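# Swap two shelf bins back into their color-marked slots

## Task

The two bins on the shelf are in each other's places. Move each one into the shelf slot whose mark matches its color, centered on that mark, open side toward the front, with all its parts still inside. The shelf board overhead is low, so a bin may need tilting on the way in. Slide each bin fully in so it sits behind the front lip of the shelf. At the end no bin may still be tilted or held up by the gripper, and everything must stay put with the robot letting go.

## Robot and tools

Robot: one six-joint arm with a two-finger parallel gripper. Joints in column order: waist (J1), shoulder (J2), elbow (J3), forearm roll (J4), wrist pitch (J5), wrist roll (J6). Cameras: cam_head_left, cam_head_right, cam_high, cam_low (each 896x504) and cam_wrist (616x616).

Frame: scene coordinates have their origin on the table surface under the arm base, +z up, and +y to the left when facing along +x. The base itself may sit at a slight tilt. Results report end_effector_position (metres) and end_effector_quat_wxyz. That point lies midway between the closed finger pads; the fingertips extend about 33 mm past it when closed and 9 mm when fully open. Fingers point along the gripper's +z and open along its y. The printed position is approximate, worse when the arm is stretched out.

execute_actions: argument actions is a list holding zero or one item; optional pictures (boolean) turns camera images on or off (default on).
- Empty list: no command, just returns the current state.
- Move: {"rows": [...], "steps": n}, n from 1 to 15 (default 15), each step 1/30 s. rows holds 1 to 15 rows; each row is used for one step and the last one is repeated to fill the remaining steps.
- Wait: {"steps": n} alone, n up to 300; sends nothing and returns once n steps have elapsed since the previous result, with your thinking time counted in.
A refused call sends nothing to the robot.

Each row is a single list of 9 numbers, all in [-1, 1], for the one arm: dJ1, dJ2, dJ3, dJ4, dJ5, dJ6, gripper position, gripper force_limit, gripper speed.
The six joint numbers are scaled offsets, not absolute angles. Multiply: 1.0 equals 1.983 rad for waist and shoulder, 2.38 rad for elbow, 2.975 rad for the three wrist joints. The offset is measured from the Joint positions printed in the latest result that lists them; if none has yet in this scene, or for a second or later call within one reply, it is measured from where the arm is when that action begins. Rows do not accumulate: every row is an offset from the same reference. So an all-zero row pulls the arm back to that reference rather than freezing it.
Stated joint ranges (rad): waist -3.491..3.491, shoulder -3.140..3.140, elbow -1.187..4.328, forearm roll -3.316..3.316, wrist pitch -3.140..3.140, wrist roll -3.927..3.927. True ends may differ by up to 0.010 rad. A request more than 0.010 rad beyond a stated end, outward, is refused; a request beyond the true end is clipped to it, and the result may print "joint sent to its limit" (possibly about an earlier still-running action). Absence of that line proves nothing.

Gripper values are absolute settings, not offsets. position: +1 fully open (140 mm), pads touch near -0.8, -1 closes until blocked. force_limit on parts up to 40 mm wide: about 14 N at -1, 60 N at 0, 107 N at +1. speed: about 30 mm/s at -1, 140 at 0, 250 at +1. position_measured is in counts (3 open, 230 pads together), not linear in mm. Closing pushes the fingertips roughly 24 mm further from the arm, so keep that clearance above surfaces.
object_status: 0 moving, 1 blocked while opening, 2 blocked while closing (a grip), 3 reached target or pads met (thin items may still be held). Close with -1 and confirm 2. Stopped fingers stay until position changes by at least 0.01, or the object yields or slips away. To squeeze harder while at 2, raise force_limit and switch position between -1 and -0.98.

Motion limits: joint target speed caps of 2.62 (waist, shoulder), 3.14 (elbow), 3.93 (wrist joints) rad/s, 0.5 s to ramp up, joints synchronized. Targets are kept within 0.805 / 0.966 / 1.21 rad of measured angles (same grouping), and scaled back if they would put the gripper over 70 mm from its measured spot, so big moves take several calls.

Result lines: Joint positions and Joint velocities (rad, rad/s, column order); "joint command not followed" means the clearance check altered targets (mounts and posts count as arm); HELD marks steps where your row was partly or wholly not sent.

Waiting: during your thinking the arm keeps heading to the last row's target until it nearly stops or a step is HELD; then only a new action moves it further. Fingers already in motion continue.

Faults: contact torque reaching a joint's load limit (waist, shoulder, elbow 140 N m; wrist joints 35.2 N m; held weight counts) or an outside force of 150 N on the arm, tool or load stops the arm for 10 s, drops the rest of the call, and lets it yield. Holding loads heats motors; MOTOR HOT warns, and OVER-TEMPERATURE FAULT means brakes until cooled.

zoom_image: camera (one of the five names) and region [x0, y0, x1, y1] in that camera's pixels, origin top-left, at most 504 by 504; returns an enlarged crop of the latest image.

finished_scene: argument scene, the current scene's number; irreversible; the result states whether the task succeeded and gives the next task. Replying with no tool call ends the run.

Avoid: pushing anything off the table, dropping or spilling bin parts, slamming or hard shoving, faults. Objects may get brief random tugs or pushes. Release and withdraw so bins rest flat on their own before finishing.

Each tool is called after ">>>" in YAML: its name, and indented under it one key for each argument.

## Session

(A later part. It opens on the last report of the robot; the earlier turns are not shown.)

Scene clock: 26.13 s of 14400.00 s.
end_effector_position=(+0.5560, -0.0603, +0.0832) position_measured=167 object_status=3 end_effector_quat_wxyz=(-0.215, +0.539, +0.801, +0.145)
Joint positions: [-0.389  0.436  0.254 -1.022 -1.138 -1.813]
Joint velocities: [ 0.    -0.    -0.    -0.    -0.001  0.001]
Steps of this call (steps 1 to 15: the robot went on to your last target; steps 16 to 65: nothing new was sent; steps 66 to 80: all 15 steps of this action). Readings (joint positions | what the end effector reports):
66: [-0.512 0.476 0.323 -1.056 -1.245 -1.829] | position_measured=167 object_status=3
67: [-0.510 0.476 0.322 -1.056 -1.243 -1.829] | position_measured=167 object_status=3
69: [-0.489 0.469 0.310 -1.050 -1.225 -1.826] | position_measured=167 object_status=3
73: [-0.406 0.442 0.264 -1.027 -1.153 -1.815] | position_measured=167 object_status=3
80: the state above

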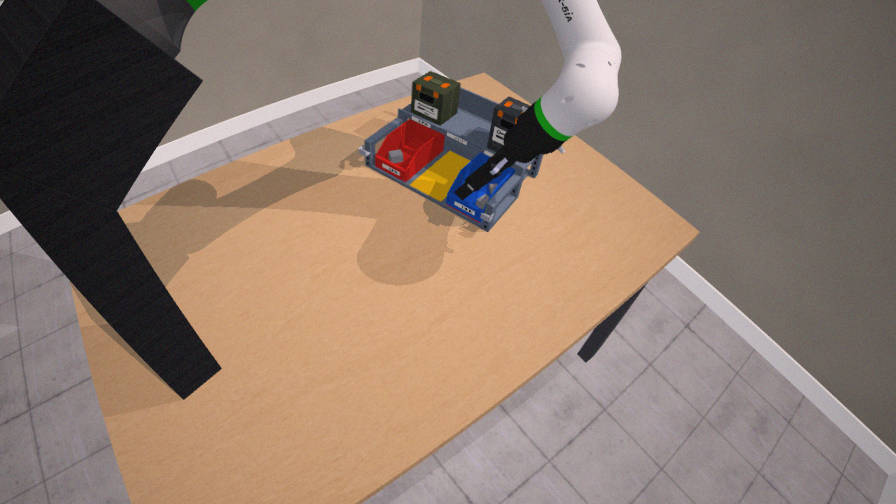

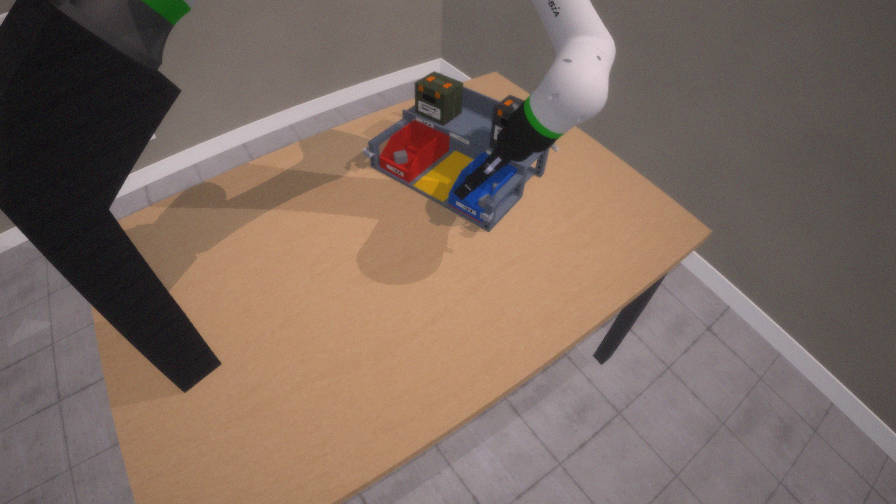

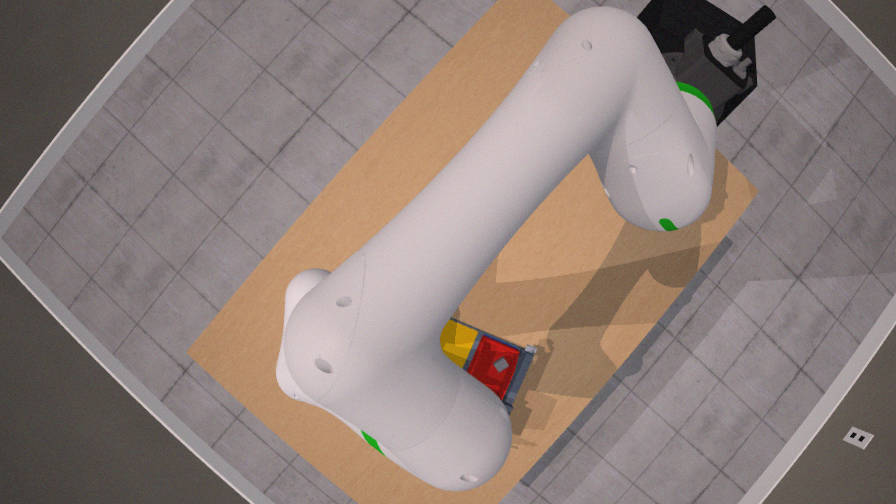

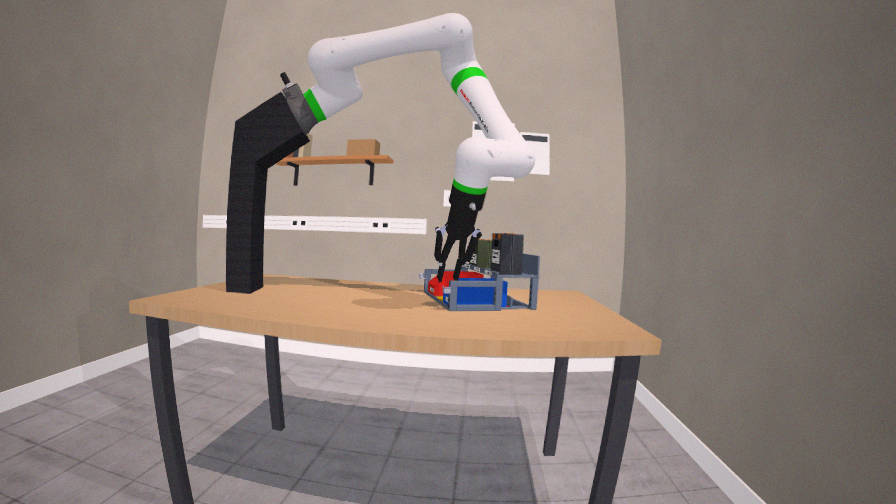

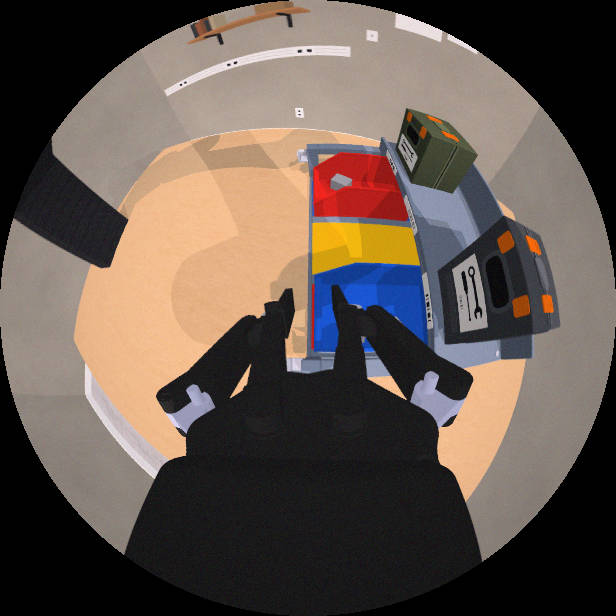

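>>> execute_actions:
  actions:
    - {"rows":[[0.0149,0.0381,0.029,0,0.0096,-0.0043,-0.3,0.5,0]]}

>>> zoom_image:
  camera: "cam_head_left"
  region: [420, 140, 540, 240]

>>> zoom_image:
  camera: "cam_low"
  region: [410, 240, 530, 320]

Scene clock: 28.60 s of 14400.00 s.
end_effector_position=(+0.5597, -0.0588, +0.0461) position_measured=167 object_status=3 end_effector_quat_wxyz=(-0.215, +0.540, +0.801, +0.145)
Joint positions: [-0.36   0.512  0.323 -1.022 -1.109 -1.826]
Joint velocities: [ 0.001  0.002  0.     0.    -0.     0.   ]
Steps of this call (steps 1 to 15: the robot went on to your last target; steps 16 to 59: nothing new was sent; steps 60 to 74: all 15 steps of this action). Readings (joint positions | what the end effector reports):
60: [-0.389 0.436 0.254 -1.022 -1.137 -1.813] | position_measured=167 object_status=3
61: [-0.388 0.438 0.256 -1.022 -1.137 -1.813] | position_measured=167 object_status=3
63: [-0.380 0.459 0.275 -1.022 -1.129 -1.817] | position_measured=167 object_status=3
67: [-0.360 0.511 0.322 -1.022 -1.109 -1.826] | position_measured=167 object_status=3
74: the state above

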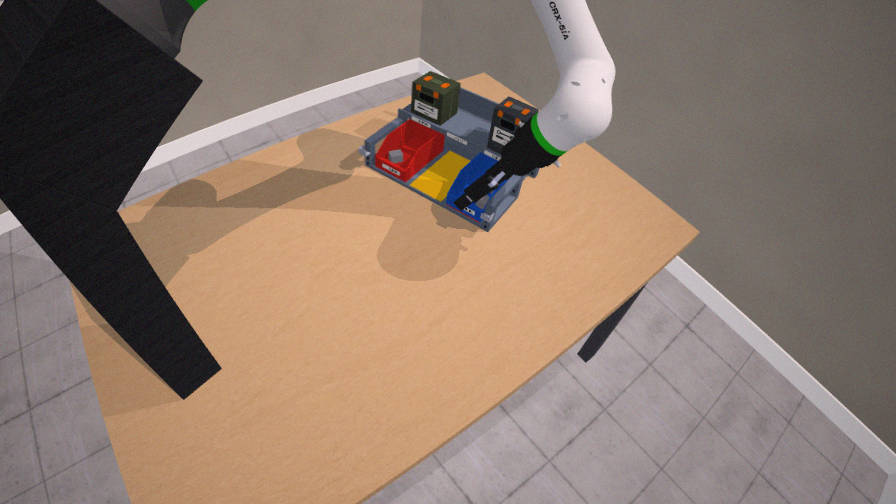

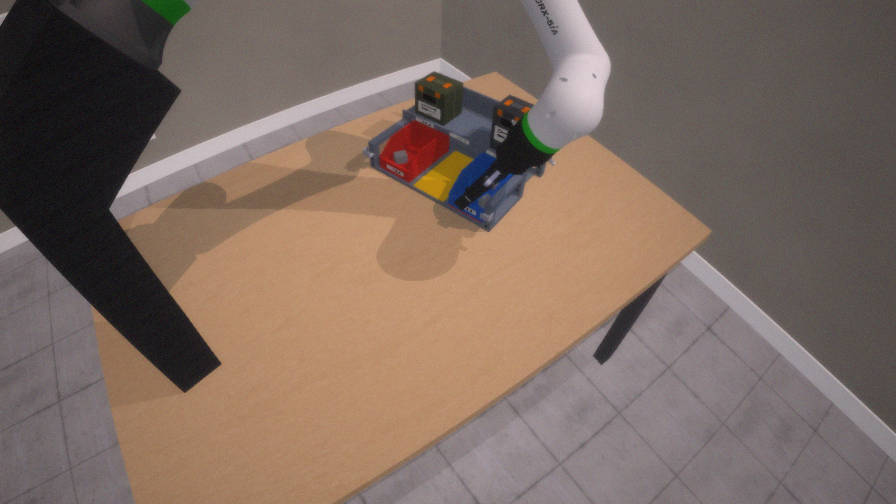

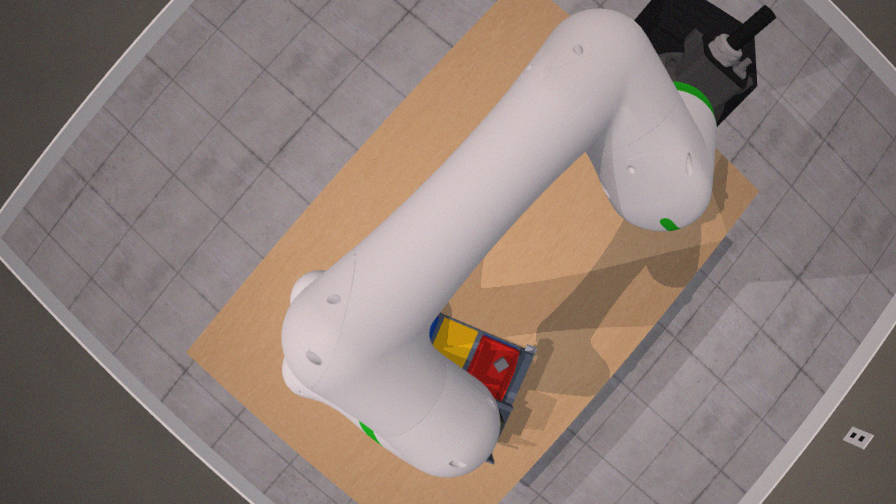

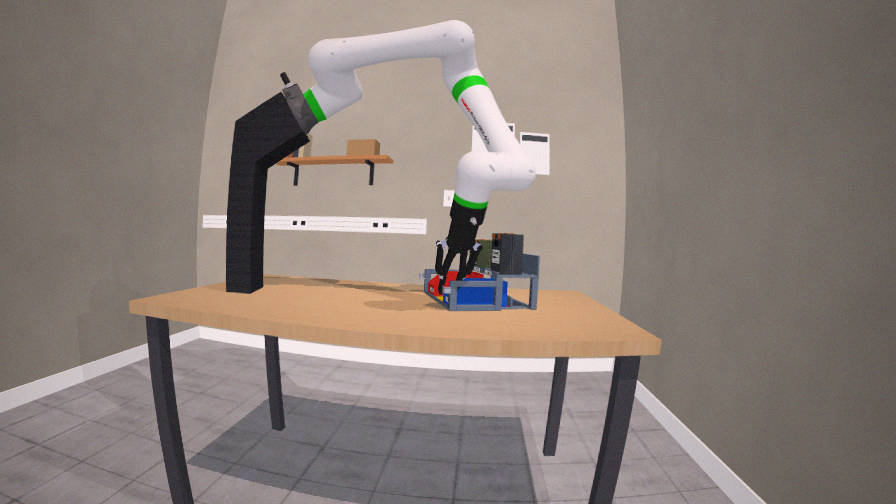

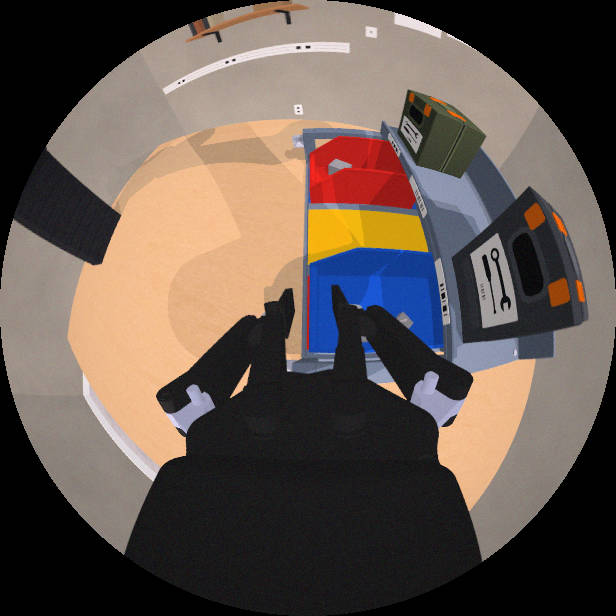

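Region (420, 140, 540, 240) of cam_head_left's 896x504 image, scaled by 4.200, with more detail than that image has.

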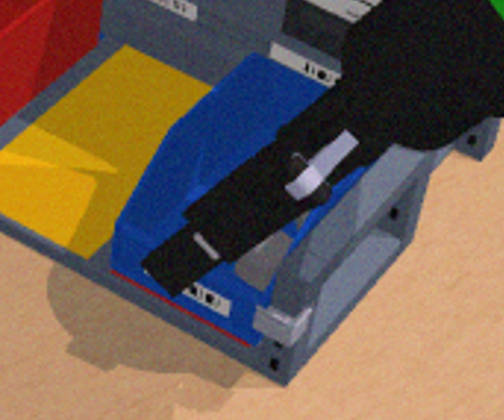

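Region (410, 240, 530, 320) of cam_low's 896x504 image, scaled by 4.200, with more detail than that image has.

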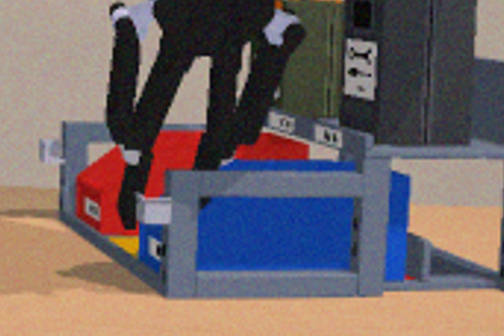

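>>> execute_actions:
  actions:
    - {"rows":[[0.0025,0.0064,0.0043,0,0.0016,-0.0005,-0.3,0.5,-0.5],[0.0025,0.0064,0.0043,0,0.0016,-0.0005,-0.3,0.5,-0.5],[0.0025,0.0064,0.0043,0,0.0016,-0.0005,-0.3,0.5,-0.5],[0.0025,0.0064,0.0043,0,0.0016,-0.0005,-1,0.5,-0.5]]}
  pictures: false

>>> execute_actions:
  actions:
    - {"steps":12}

>>> zoom_image:
  camera: "cam_head_left"
  region: [420, 140, 540, 240]

>>> zoom_image:
  camera: "cam_low"
  region: [410, 240, 530, 320]

Scene clock: 30.20 s of 14400.00 s.
end_effector_position=(+0.5592, -0.0584, +0.0397) position_measured=214 object_status=0 end_effector_quat_wxyz=(-0.216, +0.540, +0.801, +0.144)
Joint positions: [-0.355  0.525  0.333 -1.022 -1.104 -1.827]
Joint velocities: [-0.003 -0.002  0.     0.    -0.     0.   ]
Steps of this call (steps 1 to 15: the robot went on to your last target; steps 16 to 33: nothing new was sent; steps 34 to 48: all 15 steps of this action). Readings (joint positions | what the end effector reports):
34: [-0.360 0.512 0.323 -1.022 -1.109 -1.826] | position_measured=167 object_status=3
35: [-0.359 0.514 0.325 -1.022 -1.108 -1.826] | position_measured=167 object_status=3
37: [-0.355 0.524 0.333 -1.022 -1.104 -1.827] | position_measured=167 object_status=0
41: [-0.355 0.525 0.333 -1.022 -1.104 -1.827] | position_measured=182 object_status=0
48: the state above

Scene clock: 30.60 s of 14400.00 s.
end_effector_position=(+0.5593, -0.0584, +0.0398) position_measured=223 object_status=2 end_effector_quat_wxyz=(-0.216, +0.540, +0.801, +0.144)
Joint positions: [-0.355  0.524  0.333 -1.022 -1.104 -1.827]
Joint velocities: [-0.001 -0.     0.     0.    -0.001  0.001]
Steps of this call (steps 1 to 12: the robot went on to your last target). Readings (joint positions | what the end effector reports):
1: [-0.355 0.524 0.333 -1.022 -1.104 -1.827] | position_measured=219 object_status=0
2: [-0.355 0.524 0.333 -1.022 -1.104 -1.827] | position_measured=223 object_status=0
4: [-0.355 0.524 0.333 -1.022 -1.104 -1.827] | position_measured=223 object_status=0
8: [-0.355 0.524 0.333 -1.022 -1.104 -1.827] | position_measured=223 object_status=2
12: the state above

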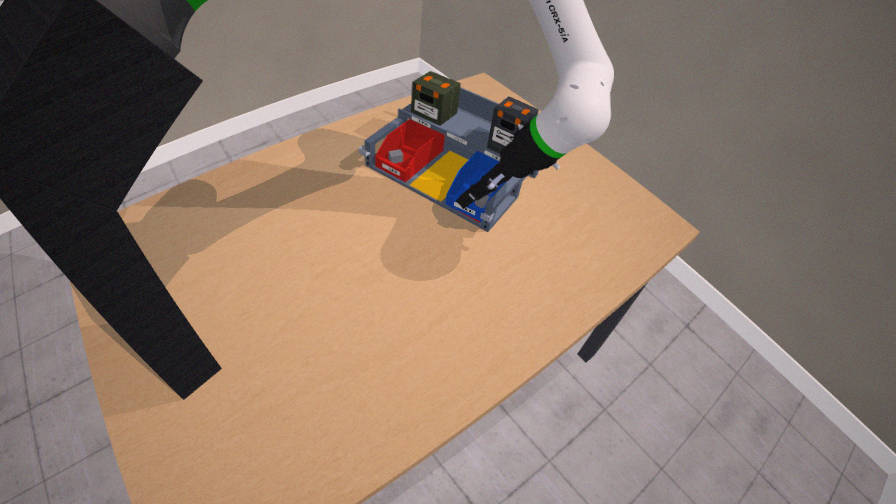

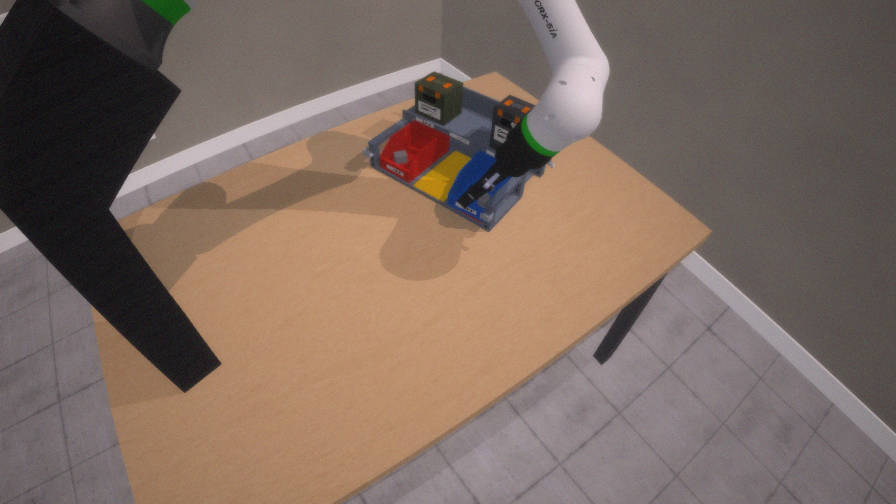

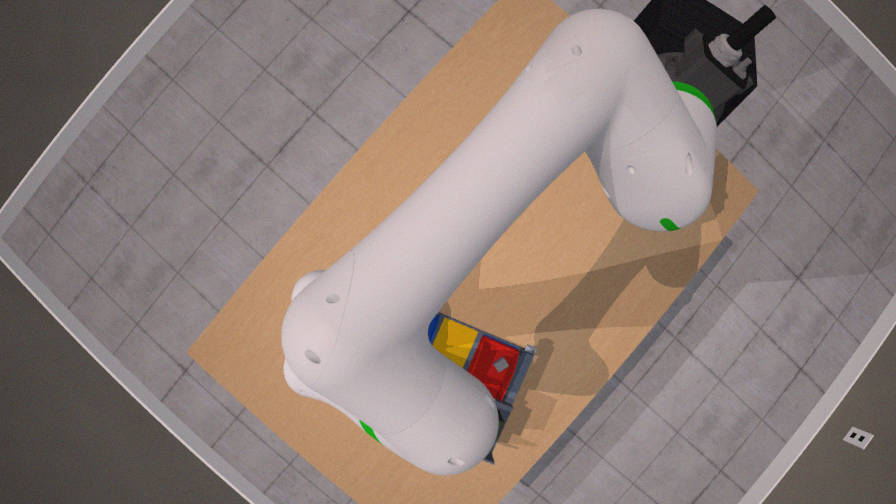

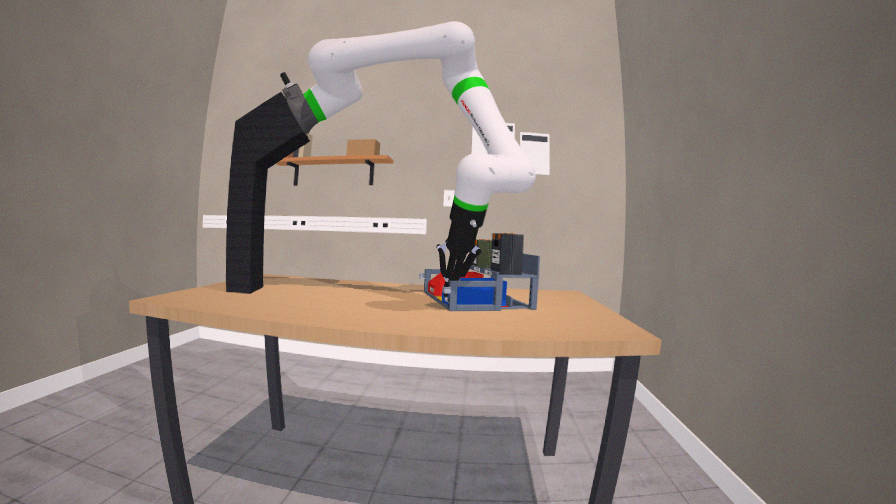

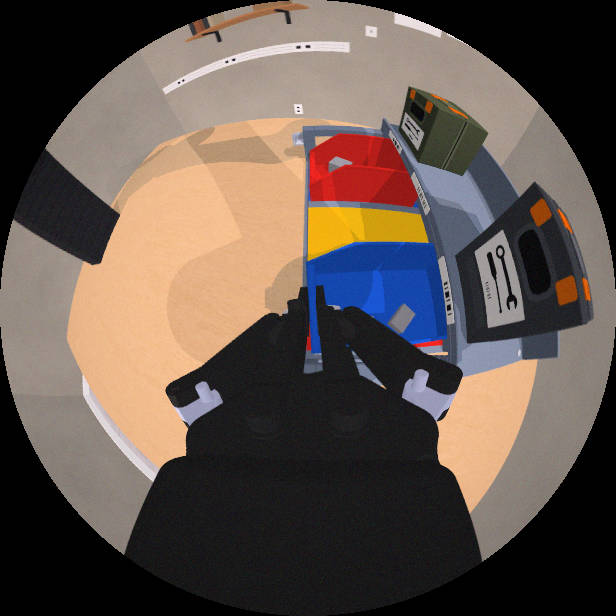

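Region (420, 140, 540, 240) of cam_head_left's 896x504 image, scaled by 4.200, with more detail than that image has.

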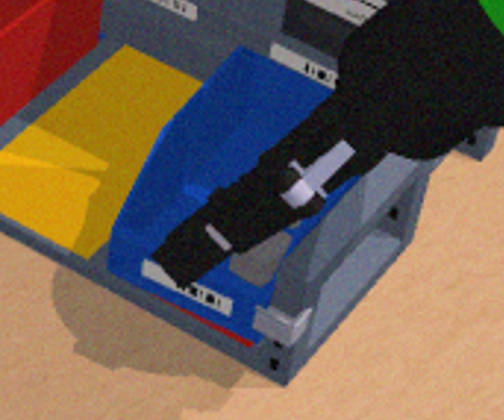

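Region (410, 240, 530, 320) of cam_low's 896x504 image, scaled by 4.200, with more detail than that image has.

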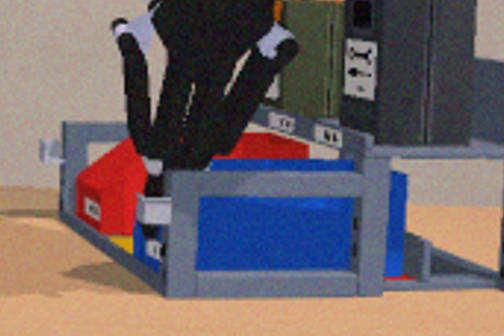

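>>> execute_actions:
  actions:
    - {"rows":[[0.003,-0.0033,0.0013,0.0076,-0.0019,-0.0131,-1,0.5,0],[0.003,-0.0033,0.0013,0.0076,-0.0019,-0.0131,-1,0.5,0],[0.0061,-0.0066,0.0026,0.0152,-0.0038,-0.0262,-1,0.5,0],[0.0061,-0.0066,0.0026,0.0152,-0.0038,-0.0262,-1,0.5,0],[0.0092,-0.0098,0.004,0.0229,-0.0058,-0.0393,-1,0.5,0],[0.0092,-0.0098,0.004,0.0229,-0.0058,-0.0393,-1,0.5,0],[0.0122,-0.0131,0.0053,0.0305,-0.0077,-0.0524,-1,0.5,0],[0.0122,-0.0131,0.0053,0.0305,-0.0077,-0.0524,-1,0.5,0],[0.0153,-0.0164,0.0066,0.0381,-0.0096,-0.0655,-1,0.5,0]]}

>>> zoom_image:
  camera: "cam_head_left"
  region: [420, 140, 540, 240]

>>> zoom_image:
  camera: "cam_low"
  region: [410, 240, 530, 320]

Scene clock: 33.97 s of 14400.00 s.
end_effector_position=(+0.5602, -0.0588, +0.0568) position_measured=223 object_status=2 end_effector_quat_wxyz=(-0.243, +0.567, +0.781, +0.099)
Joint positions: [-0.325  0.492  0.349 -0.909 -1.133 -2.022]
Joint velocities: [ 0.     0.     0.     0.003 -0.    -0.005]
Steps of this call (steps 1 to 15: the robot went on to your last target; steps 16 to 86: nothing new was sent; steps 87 to 101: all 15 steps of this action). Readings (joint positions | what the end effector reports):
87: [-0.355 0.524 0.333 -1.022 -1.104 -1.827] | position_measured=223 object_status=2
88: [-0.354 0.524 0.333 -1.020 -1.105 -1.830] | position_measured=223 object_status=2
90: [-0.350 0.519 0.335 -1.002 -1.109 -1.861] | position_measured=223 object_status=2
94: [-0.337 0.505 0.342 -0.956 -1.121 -1.941] | position_measured=223 object_status=2
101: the state above

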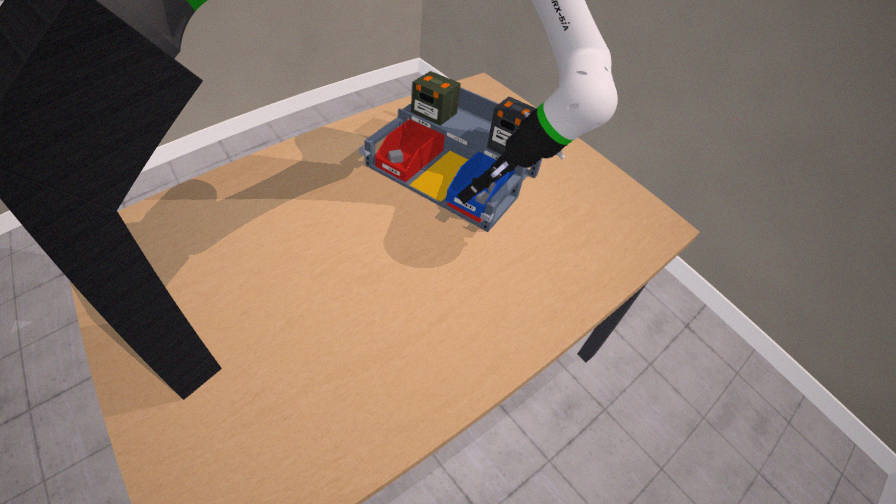

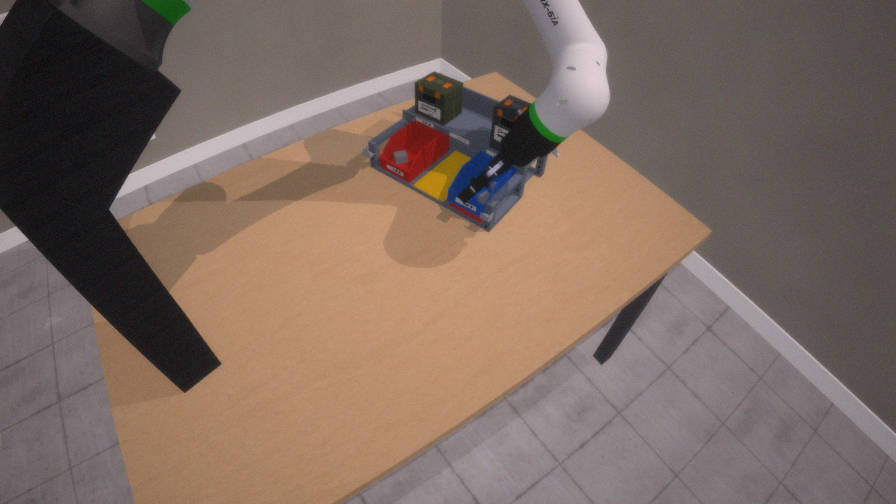

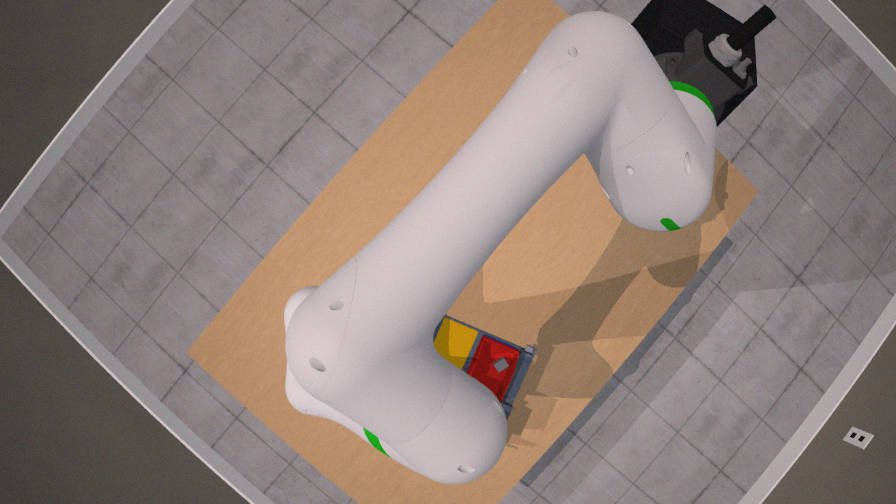

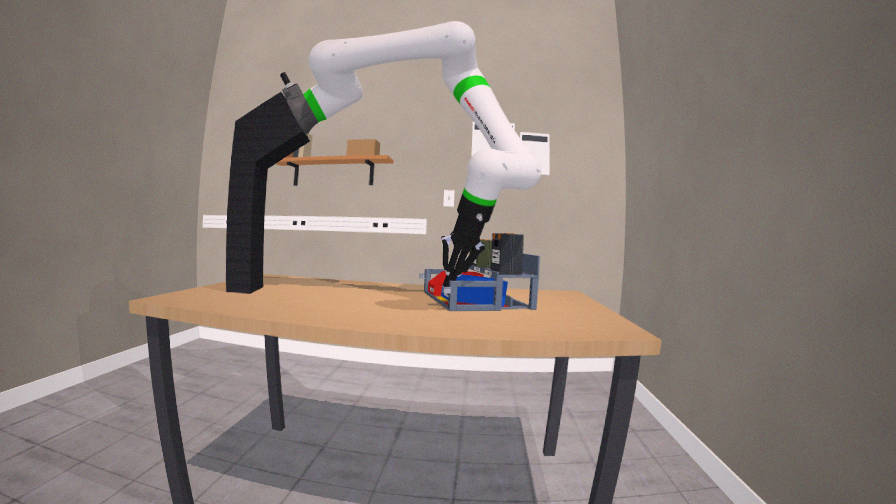

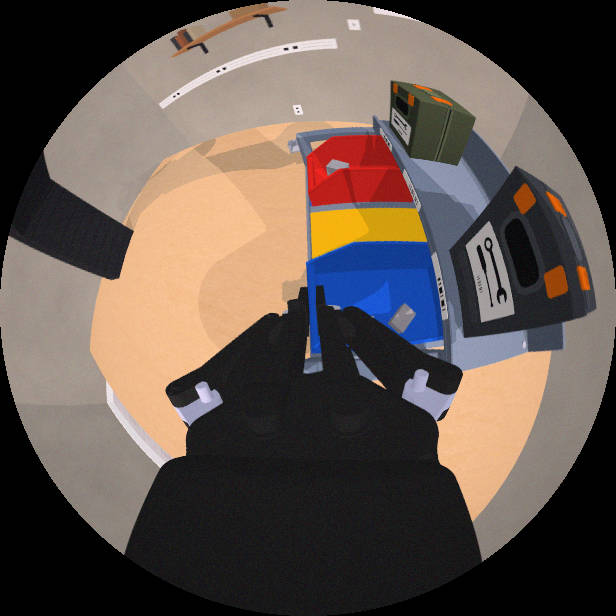

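Region (420, 140, 540, 240) of cam_head_left's 896x504 image, scaled by 4.200, with more detail than that image has.

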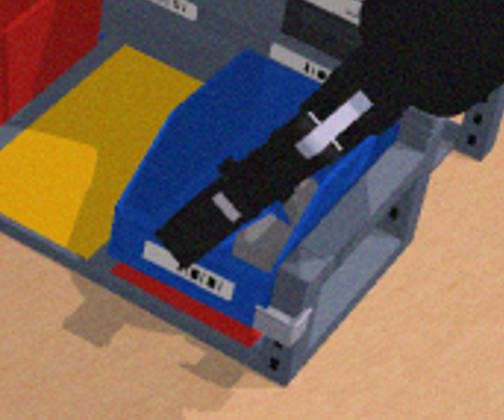

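Region (410, 240, 530, 320) of cam_low's 896x504 image, scaled by 4.200, with more detail than that image has.

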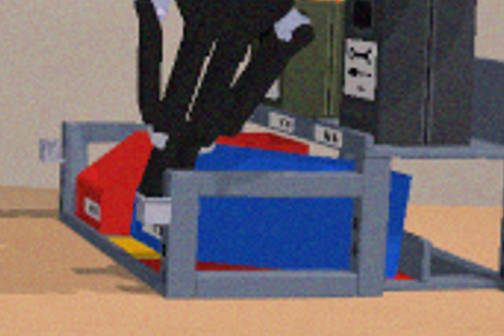

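>>> execute_actions:
  actions:
    - {"rows":[[-0.0031,-0.0003,-0.0078,-0.0026,0.002,0.0068,-1,0.5,0],[-0.0031,-0.0003,-0.0078,-0.0026,0.002,0.0068,-1,0.5,0],[-0.0062,-0.0005,-0.0156,-0.0053,0.004,0.0137,-1,0.5,0],[-0.0062,-0.0005,-0.0156,-0.0053,0.004,0.0137,-1,0.5,0],[-0.0094,-0.0008,-0.0234,-0.0079,0.006,0.0205,-1,0.5,0],[-0.0094,-0.0008,-0.0234,-0.0079,0.006,0.0205,-1,0.5,0],[-0.0125,-0.0011,-0.0311,-0.0105,0.0079,0.0273,-1,0.5,0],[-0.0125,-0.0011,-0.0311,-0.0105,0.0079,0.0273,-1,0.5,0],[-0.0156,-0.0013,-0.0389,-0.0132,0.0099,0.0342,-1,0.5,0],[-0.0156,-0.0013,-0.0389,-0.0132,0.0099,0.0342,-1,0.5,0],[-0.0187,-0.0016,-0.0467,-0.0158,0.0119,0.041,-1,0.5,0]]}

>>> zoom_image:
  camera: "cam_low"
  region: [400, 230, 530, 320]

Scene clock: 39.37 s of 14400.00 s.
end_effector_position=(+0.5072, -0.0736, +0.0567) position_measured=223 object_status=2 end_effector_quat_wxyz=(-0.243, +0.567, +0.781, +0.099)
Joint positions: [-0.362  0.489  0.238 -0.956 -1.097 -1.9  ]
Joint velocities: [ 0.    -0.006  0.    -0.008  0.006  0.01 ]
Steps of this call (steps 1 to 15: the robot went on to your last target; steps 16 to 90: nothing new was sent; then 1.90 s passed at rest; steps 91 to 105: all 15 steps of this action). Readings (joint positions | what the end effector reports):
91: [-0.325 0.492 0.349 -0.909 -1.133 -2.022] | position_measured=223 object_status=2
92: [-0.325 0.492 0.347 -0.909 -1.132 -2.020] | position_measured=223 object_status=2
94: [-0.331 0.491 0.329 -0.917 -1.126 -2.000] | position_measured=223 object_status=2
98: [-0.344 0.490 0.290 -0.933 -1.114 -1.958] | position_measured=223 object_status=2
105: the state above

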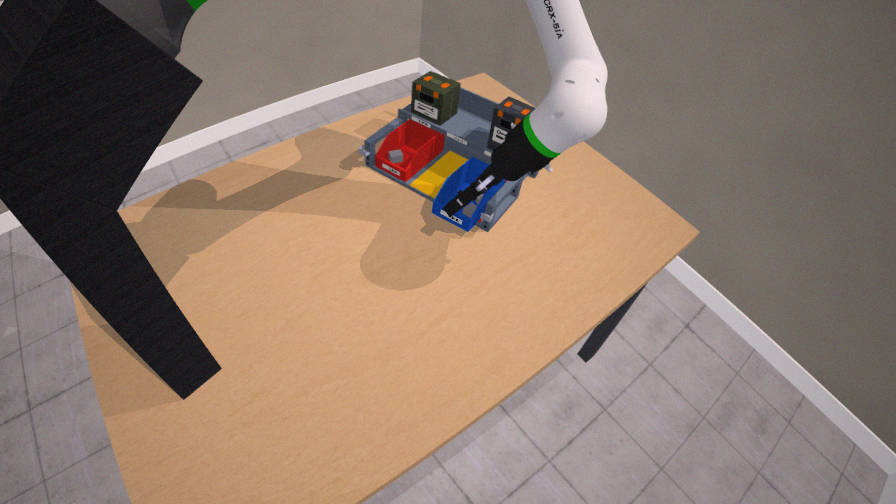

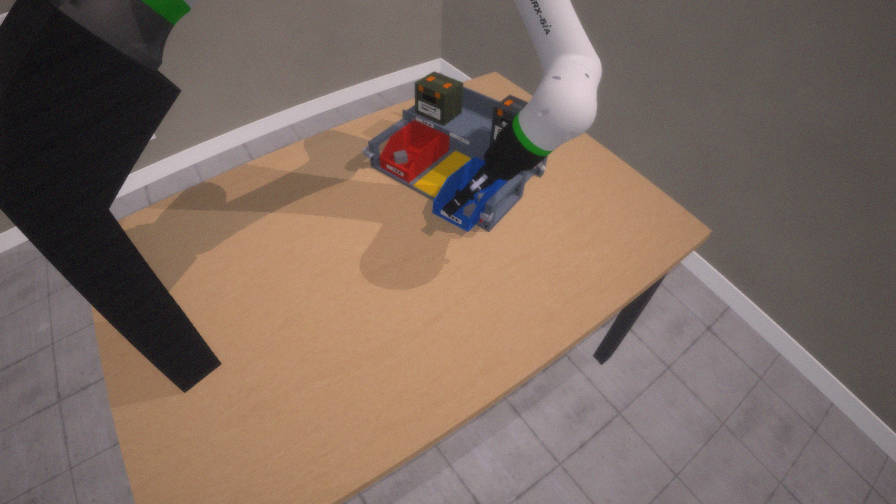

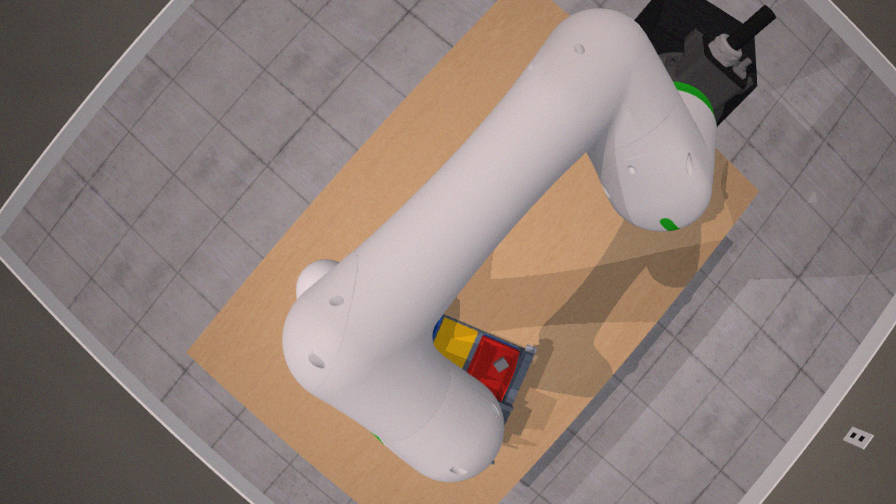

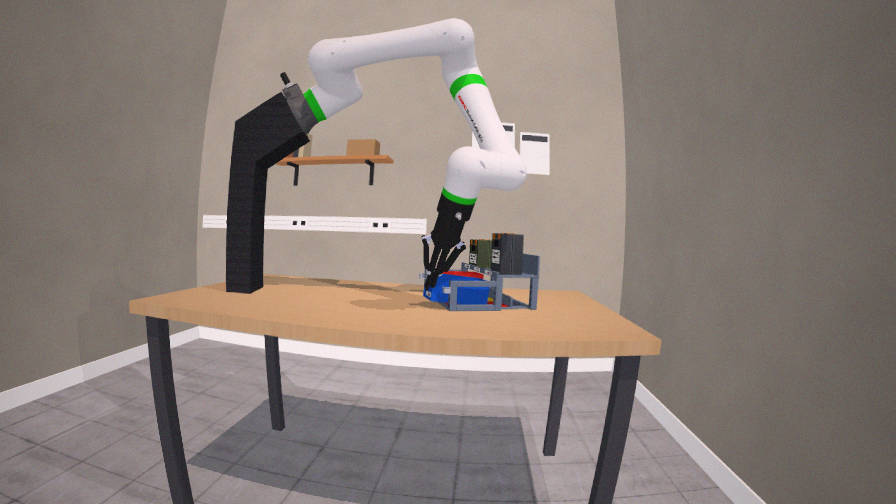

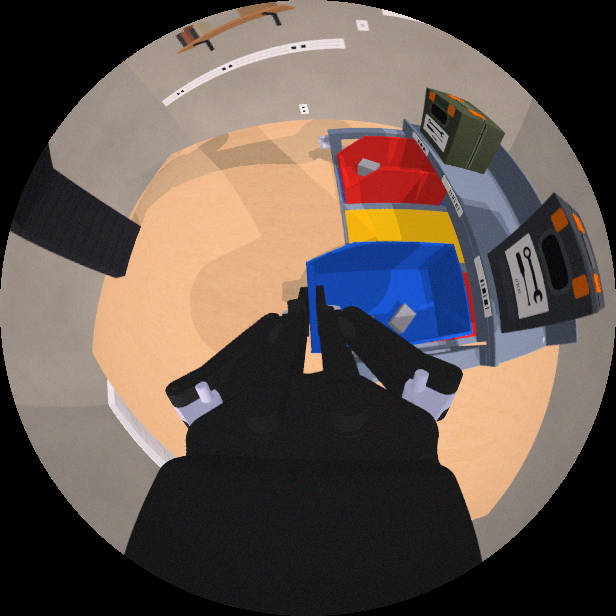

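Region (400, 230, 530, 320) of cam_low's 896x504 image, scaled by 3.877, with more detail than that image has; it fills the top 349 rows of this view, and the rest is white.

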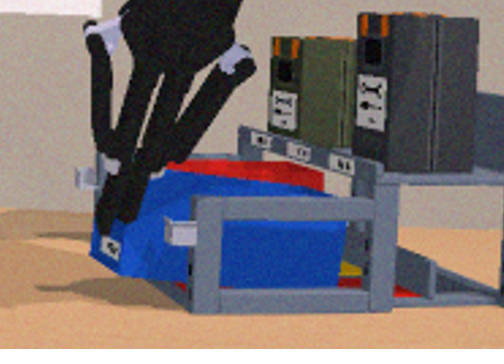

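>>> execute_actions:
  actions:
    - {"rows":[[-0.008,-0.004,-0.012,-0.003,0.0004,0.011,-1,0.5,0],[-0.008,-0.004,-0.012,-0.003,0.0004,0.011,-1,0.5,0],[-0.016,-0.007,-0.025,-0.0066,0.0007,0.022,-1,0.5,0],[-0.016,-0.007,-0.025,-0.0066,0.0007,0.022,-1,0.5,0],[-0.024,-0.009,-0.037,-0.01,0.0011,0.033,-1,0.5,0],[-0.024,-0.009,-0.037,-0.01,0.0011,0.033,-1,0.5,0],[-0.032,-0.011,-0.05,-0.013,0.0015,0.044,-1,0.5,0],[-0.032,-0.011,-0.05,-0.013,0.0015,0.044,-1,0.5,0],[-0.04,-0.013,-0.062,-0.0165,0.0018,0.055,-1,0.5,0],[-0.04,-0.013,-0.062,-0.0165,0.0018,0.055,-1,0.5,0],[-0.0487,-0.0142,-0.0745,-0.0198,0.0022,0.0662,-1,0.5,0]]}
  pictures: false

>>> execute_actions:
  actions:
    - {"rows":[[0.005,0.001,-0.016,-0.015,0.007,0.018,-1,0.5,0],[0.005,0.001,-0.016,-0.015,0.007,0.018,-1,0.5,0],[0.012,0.002,-0.032,-0.03,0.014,0.036,-1,0.5,0],[0.012,0.002,-0.032,-0.03,0.014,0.036,-1,0.5,0],[0.019,0.003,-0.048,-0.045,0.021,0.055,-1,0.5,0],[0.019,0.003,-0.048,-0.045,0.021,0.055,-1,0.5,0],[0.026,0.004,-0.064,-0.06,0.028,0.073,-1,0.5,0],[0.026,0.004,-0.064,-0.06,0.028,0.073,-1,0.5,0],[0.033,0.005,-0.08,-0.075,0.035,0.091,-1,0.5,0],[0.033,0.005,-0.08,-0.075,0.035,0.091,-1,0.5,0],[0.04,0.006,-0.095,-0.091,0.0425,0.109,-1,0.5,0]]}

Scene clock: 42.73 s of 14400.00 s.
end_effector_position=(+0.4272, -0.1030, +0.0867) position_measured=223 object_status=2 end_effector_quat_wxyz=(-0.243, +0.567, +0.781, +0.099)
Joint positions: [-0.458  0.461  0.061 -1.014 -1.091 -1.705]
Joint velocities: [-0.024 -0.007 -0.041 -0.018  0.004  0.048]
Steps of this call (steps 1 to 15: the robot went on to your last target; steps 16 to 86: nothing new was sent; steps 87 to 101: all 15 steps of this action). Readings (joint positions | what the end effector reports):
87: [-0.362 0.489 0.238 -0.956 -1.097 -1.900] | position_measured=223 object_status=2
88: [-0.363 0.488 0.236 -0.956 -1.097 -1.897] | position_measured=223 object_status=2
90: [-0.376 0.482 0.212 -0.964 -1.096 -1.871] | position_measured=223 object_status=2
94: [-0.409 0.471 0.151 -0.985 -1.094 -1.804] | position_measured=223 object_status=2
101: the state above

Scene clock: 43.23 s of 14400.00 s.
end_effector_position=(+0.3517, -0.0048, +0.0612) position_measured=223 object_status=2 end_effector_quat_wxyz=(-0.226, +0.560, +0.783, +0.151)
Joint positions: [-0.38   0.473 -0.161 -1.279 -0.967 -1.387]
Joint velocities: [ 0.072  0.008 -0.187 -0.239  0.113  0.273]
Steps of this call (steps 1 to 15: all 15 steps of this action). Readings (joint positions | what the end effector reports):
1: [-0.458 0.461 0.061 -1.015 -1.091 -1.704] | position_measured=223 object_status=2
2: [-0.457 0.461 0.059 -1.017 -1.089 -1.700] | position_measured=223 object_status=2
4: [-0.451 0.462 0.036 -1.044 -1.077 -1.668] | position_measured=223 object_status=2
8: [-0.424 0.466 -0.042 -1.134 -1.035 -1.559] | position_measured=223 object_status=2
15: the state above

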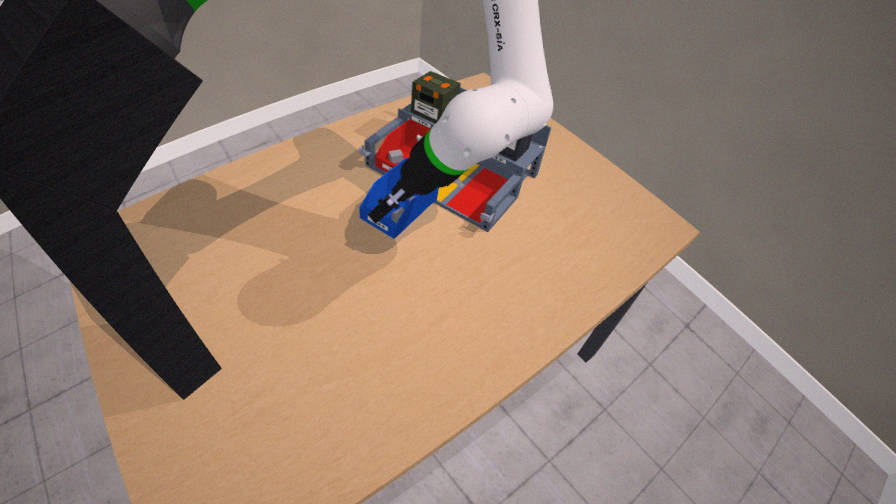

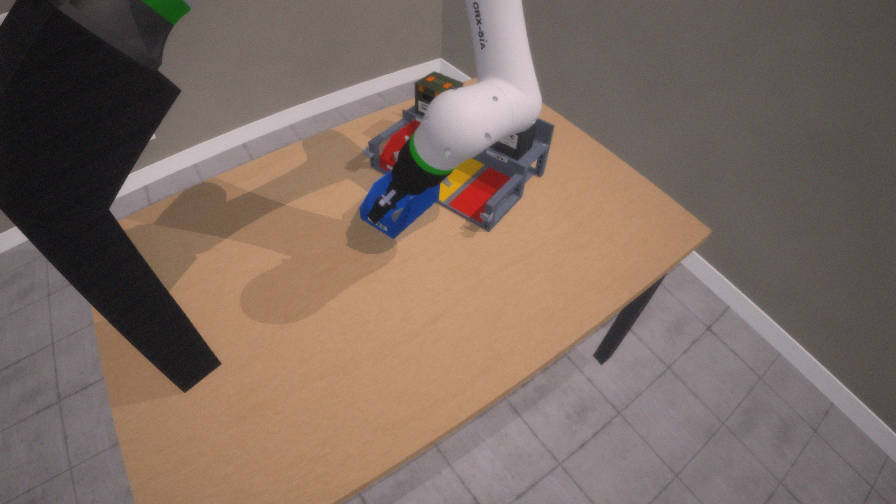

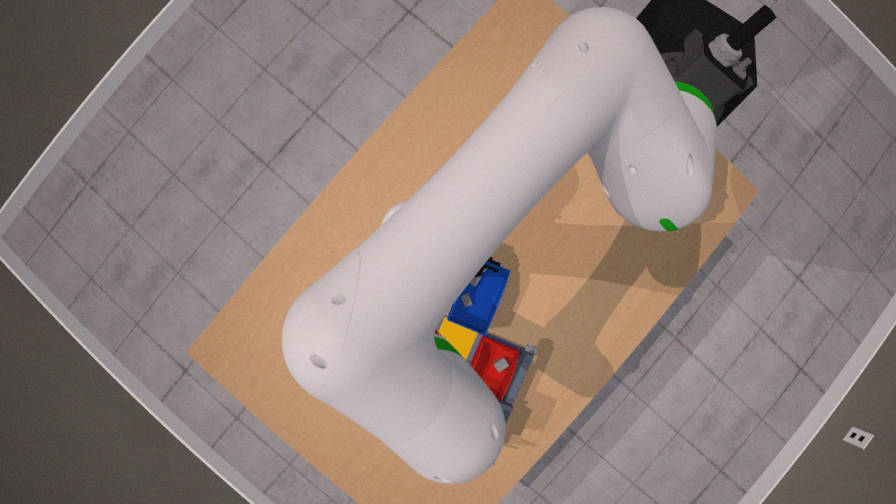

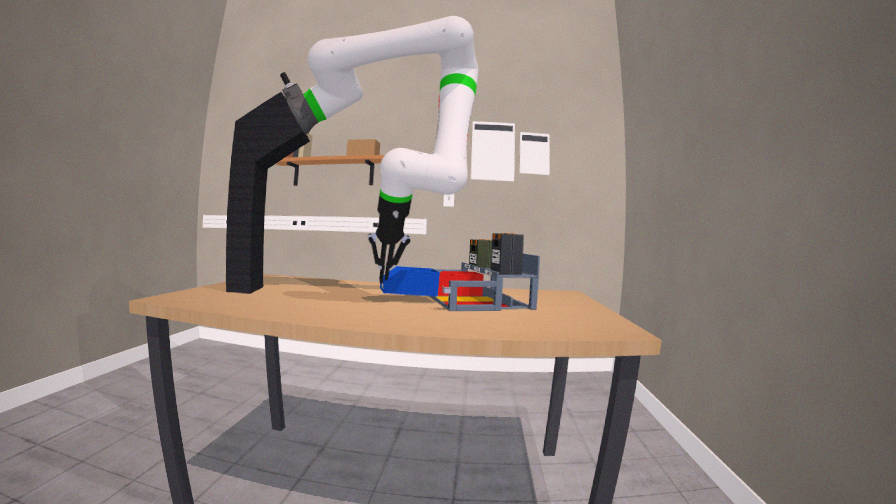

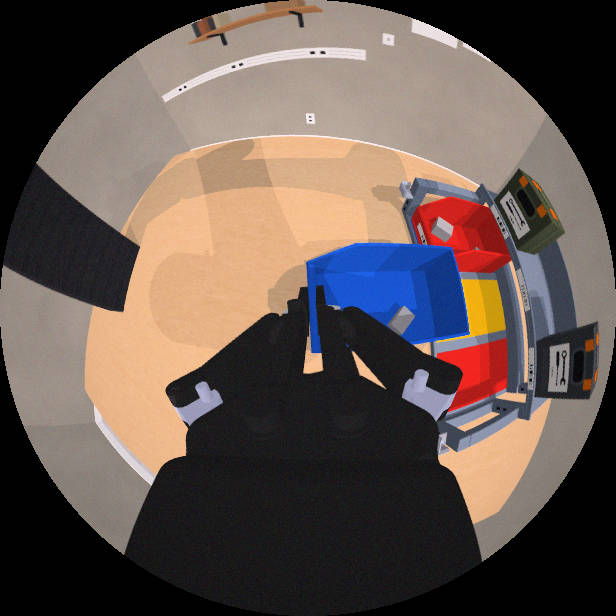

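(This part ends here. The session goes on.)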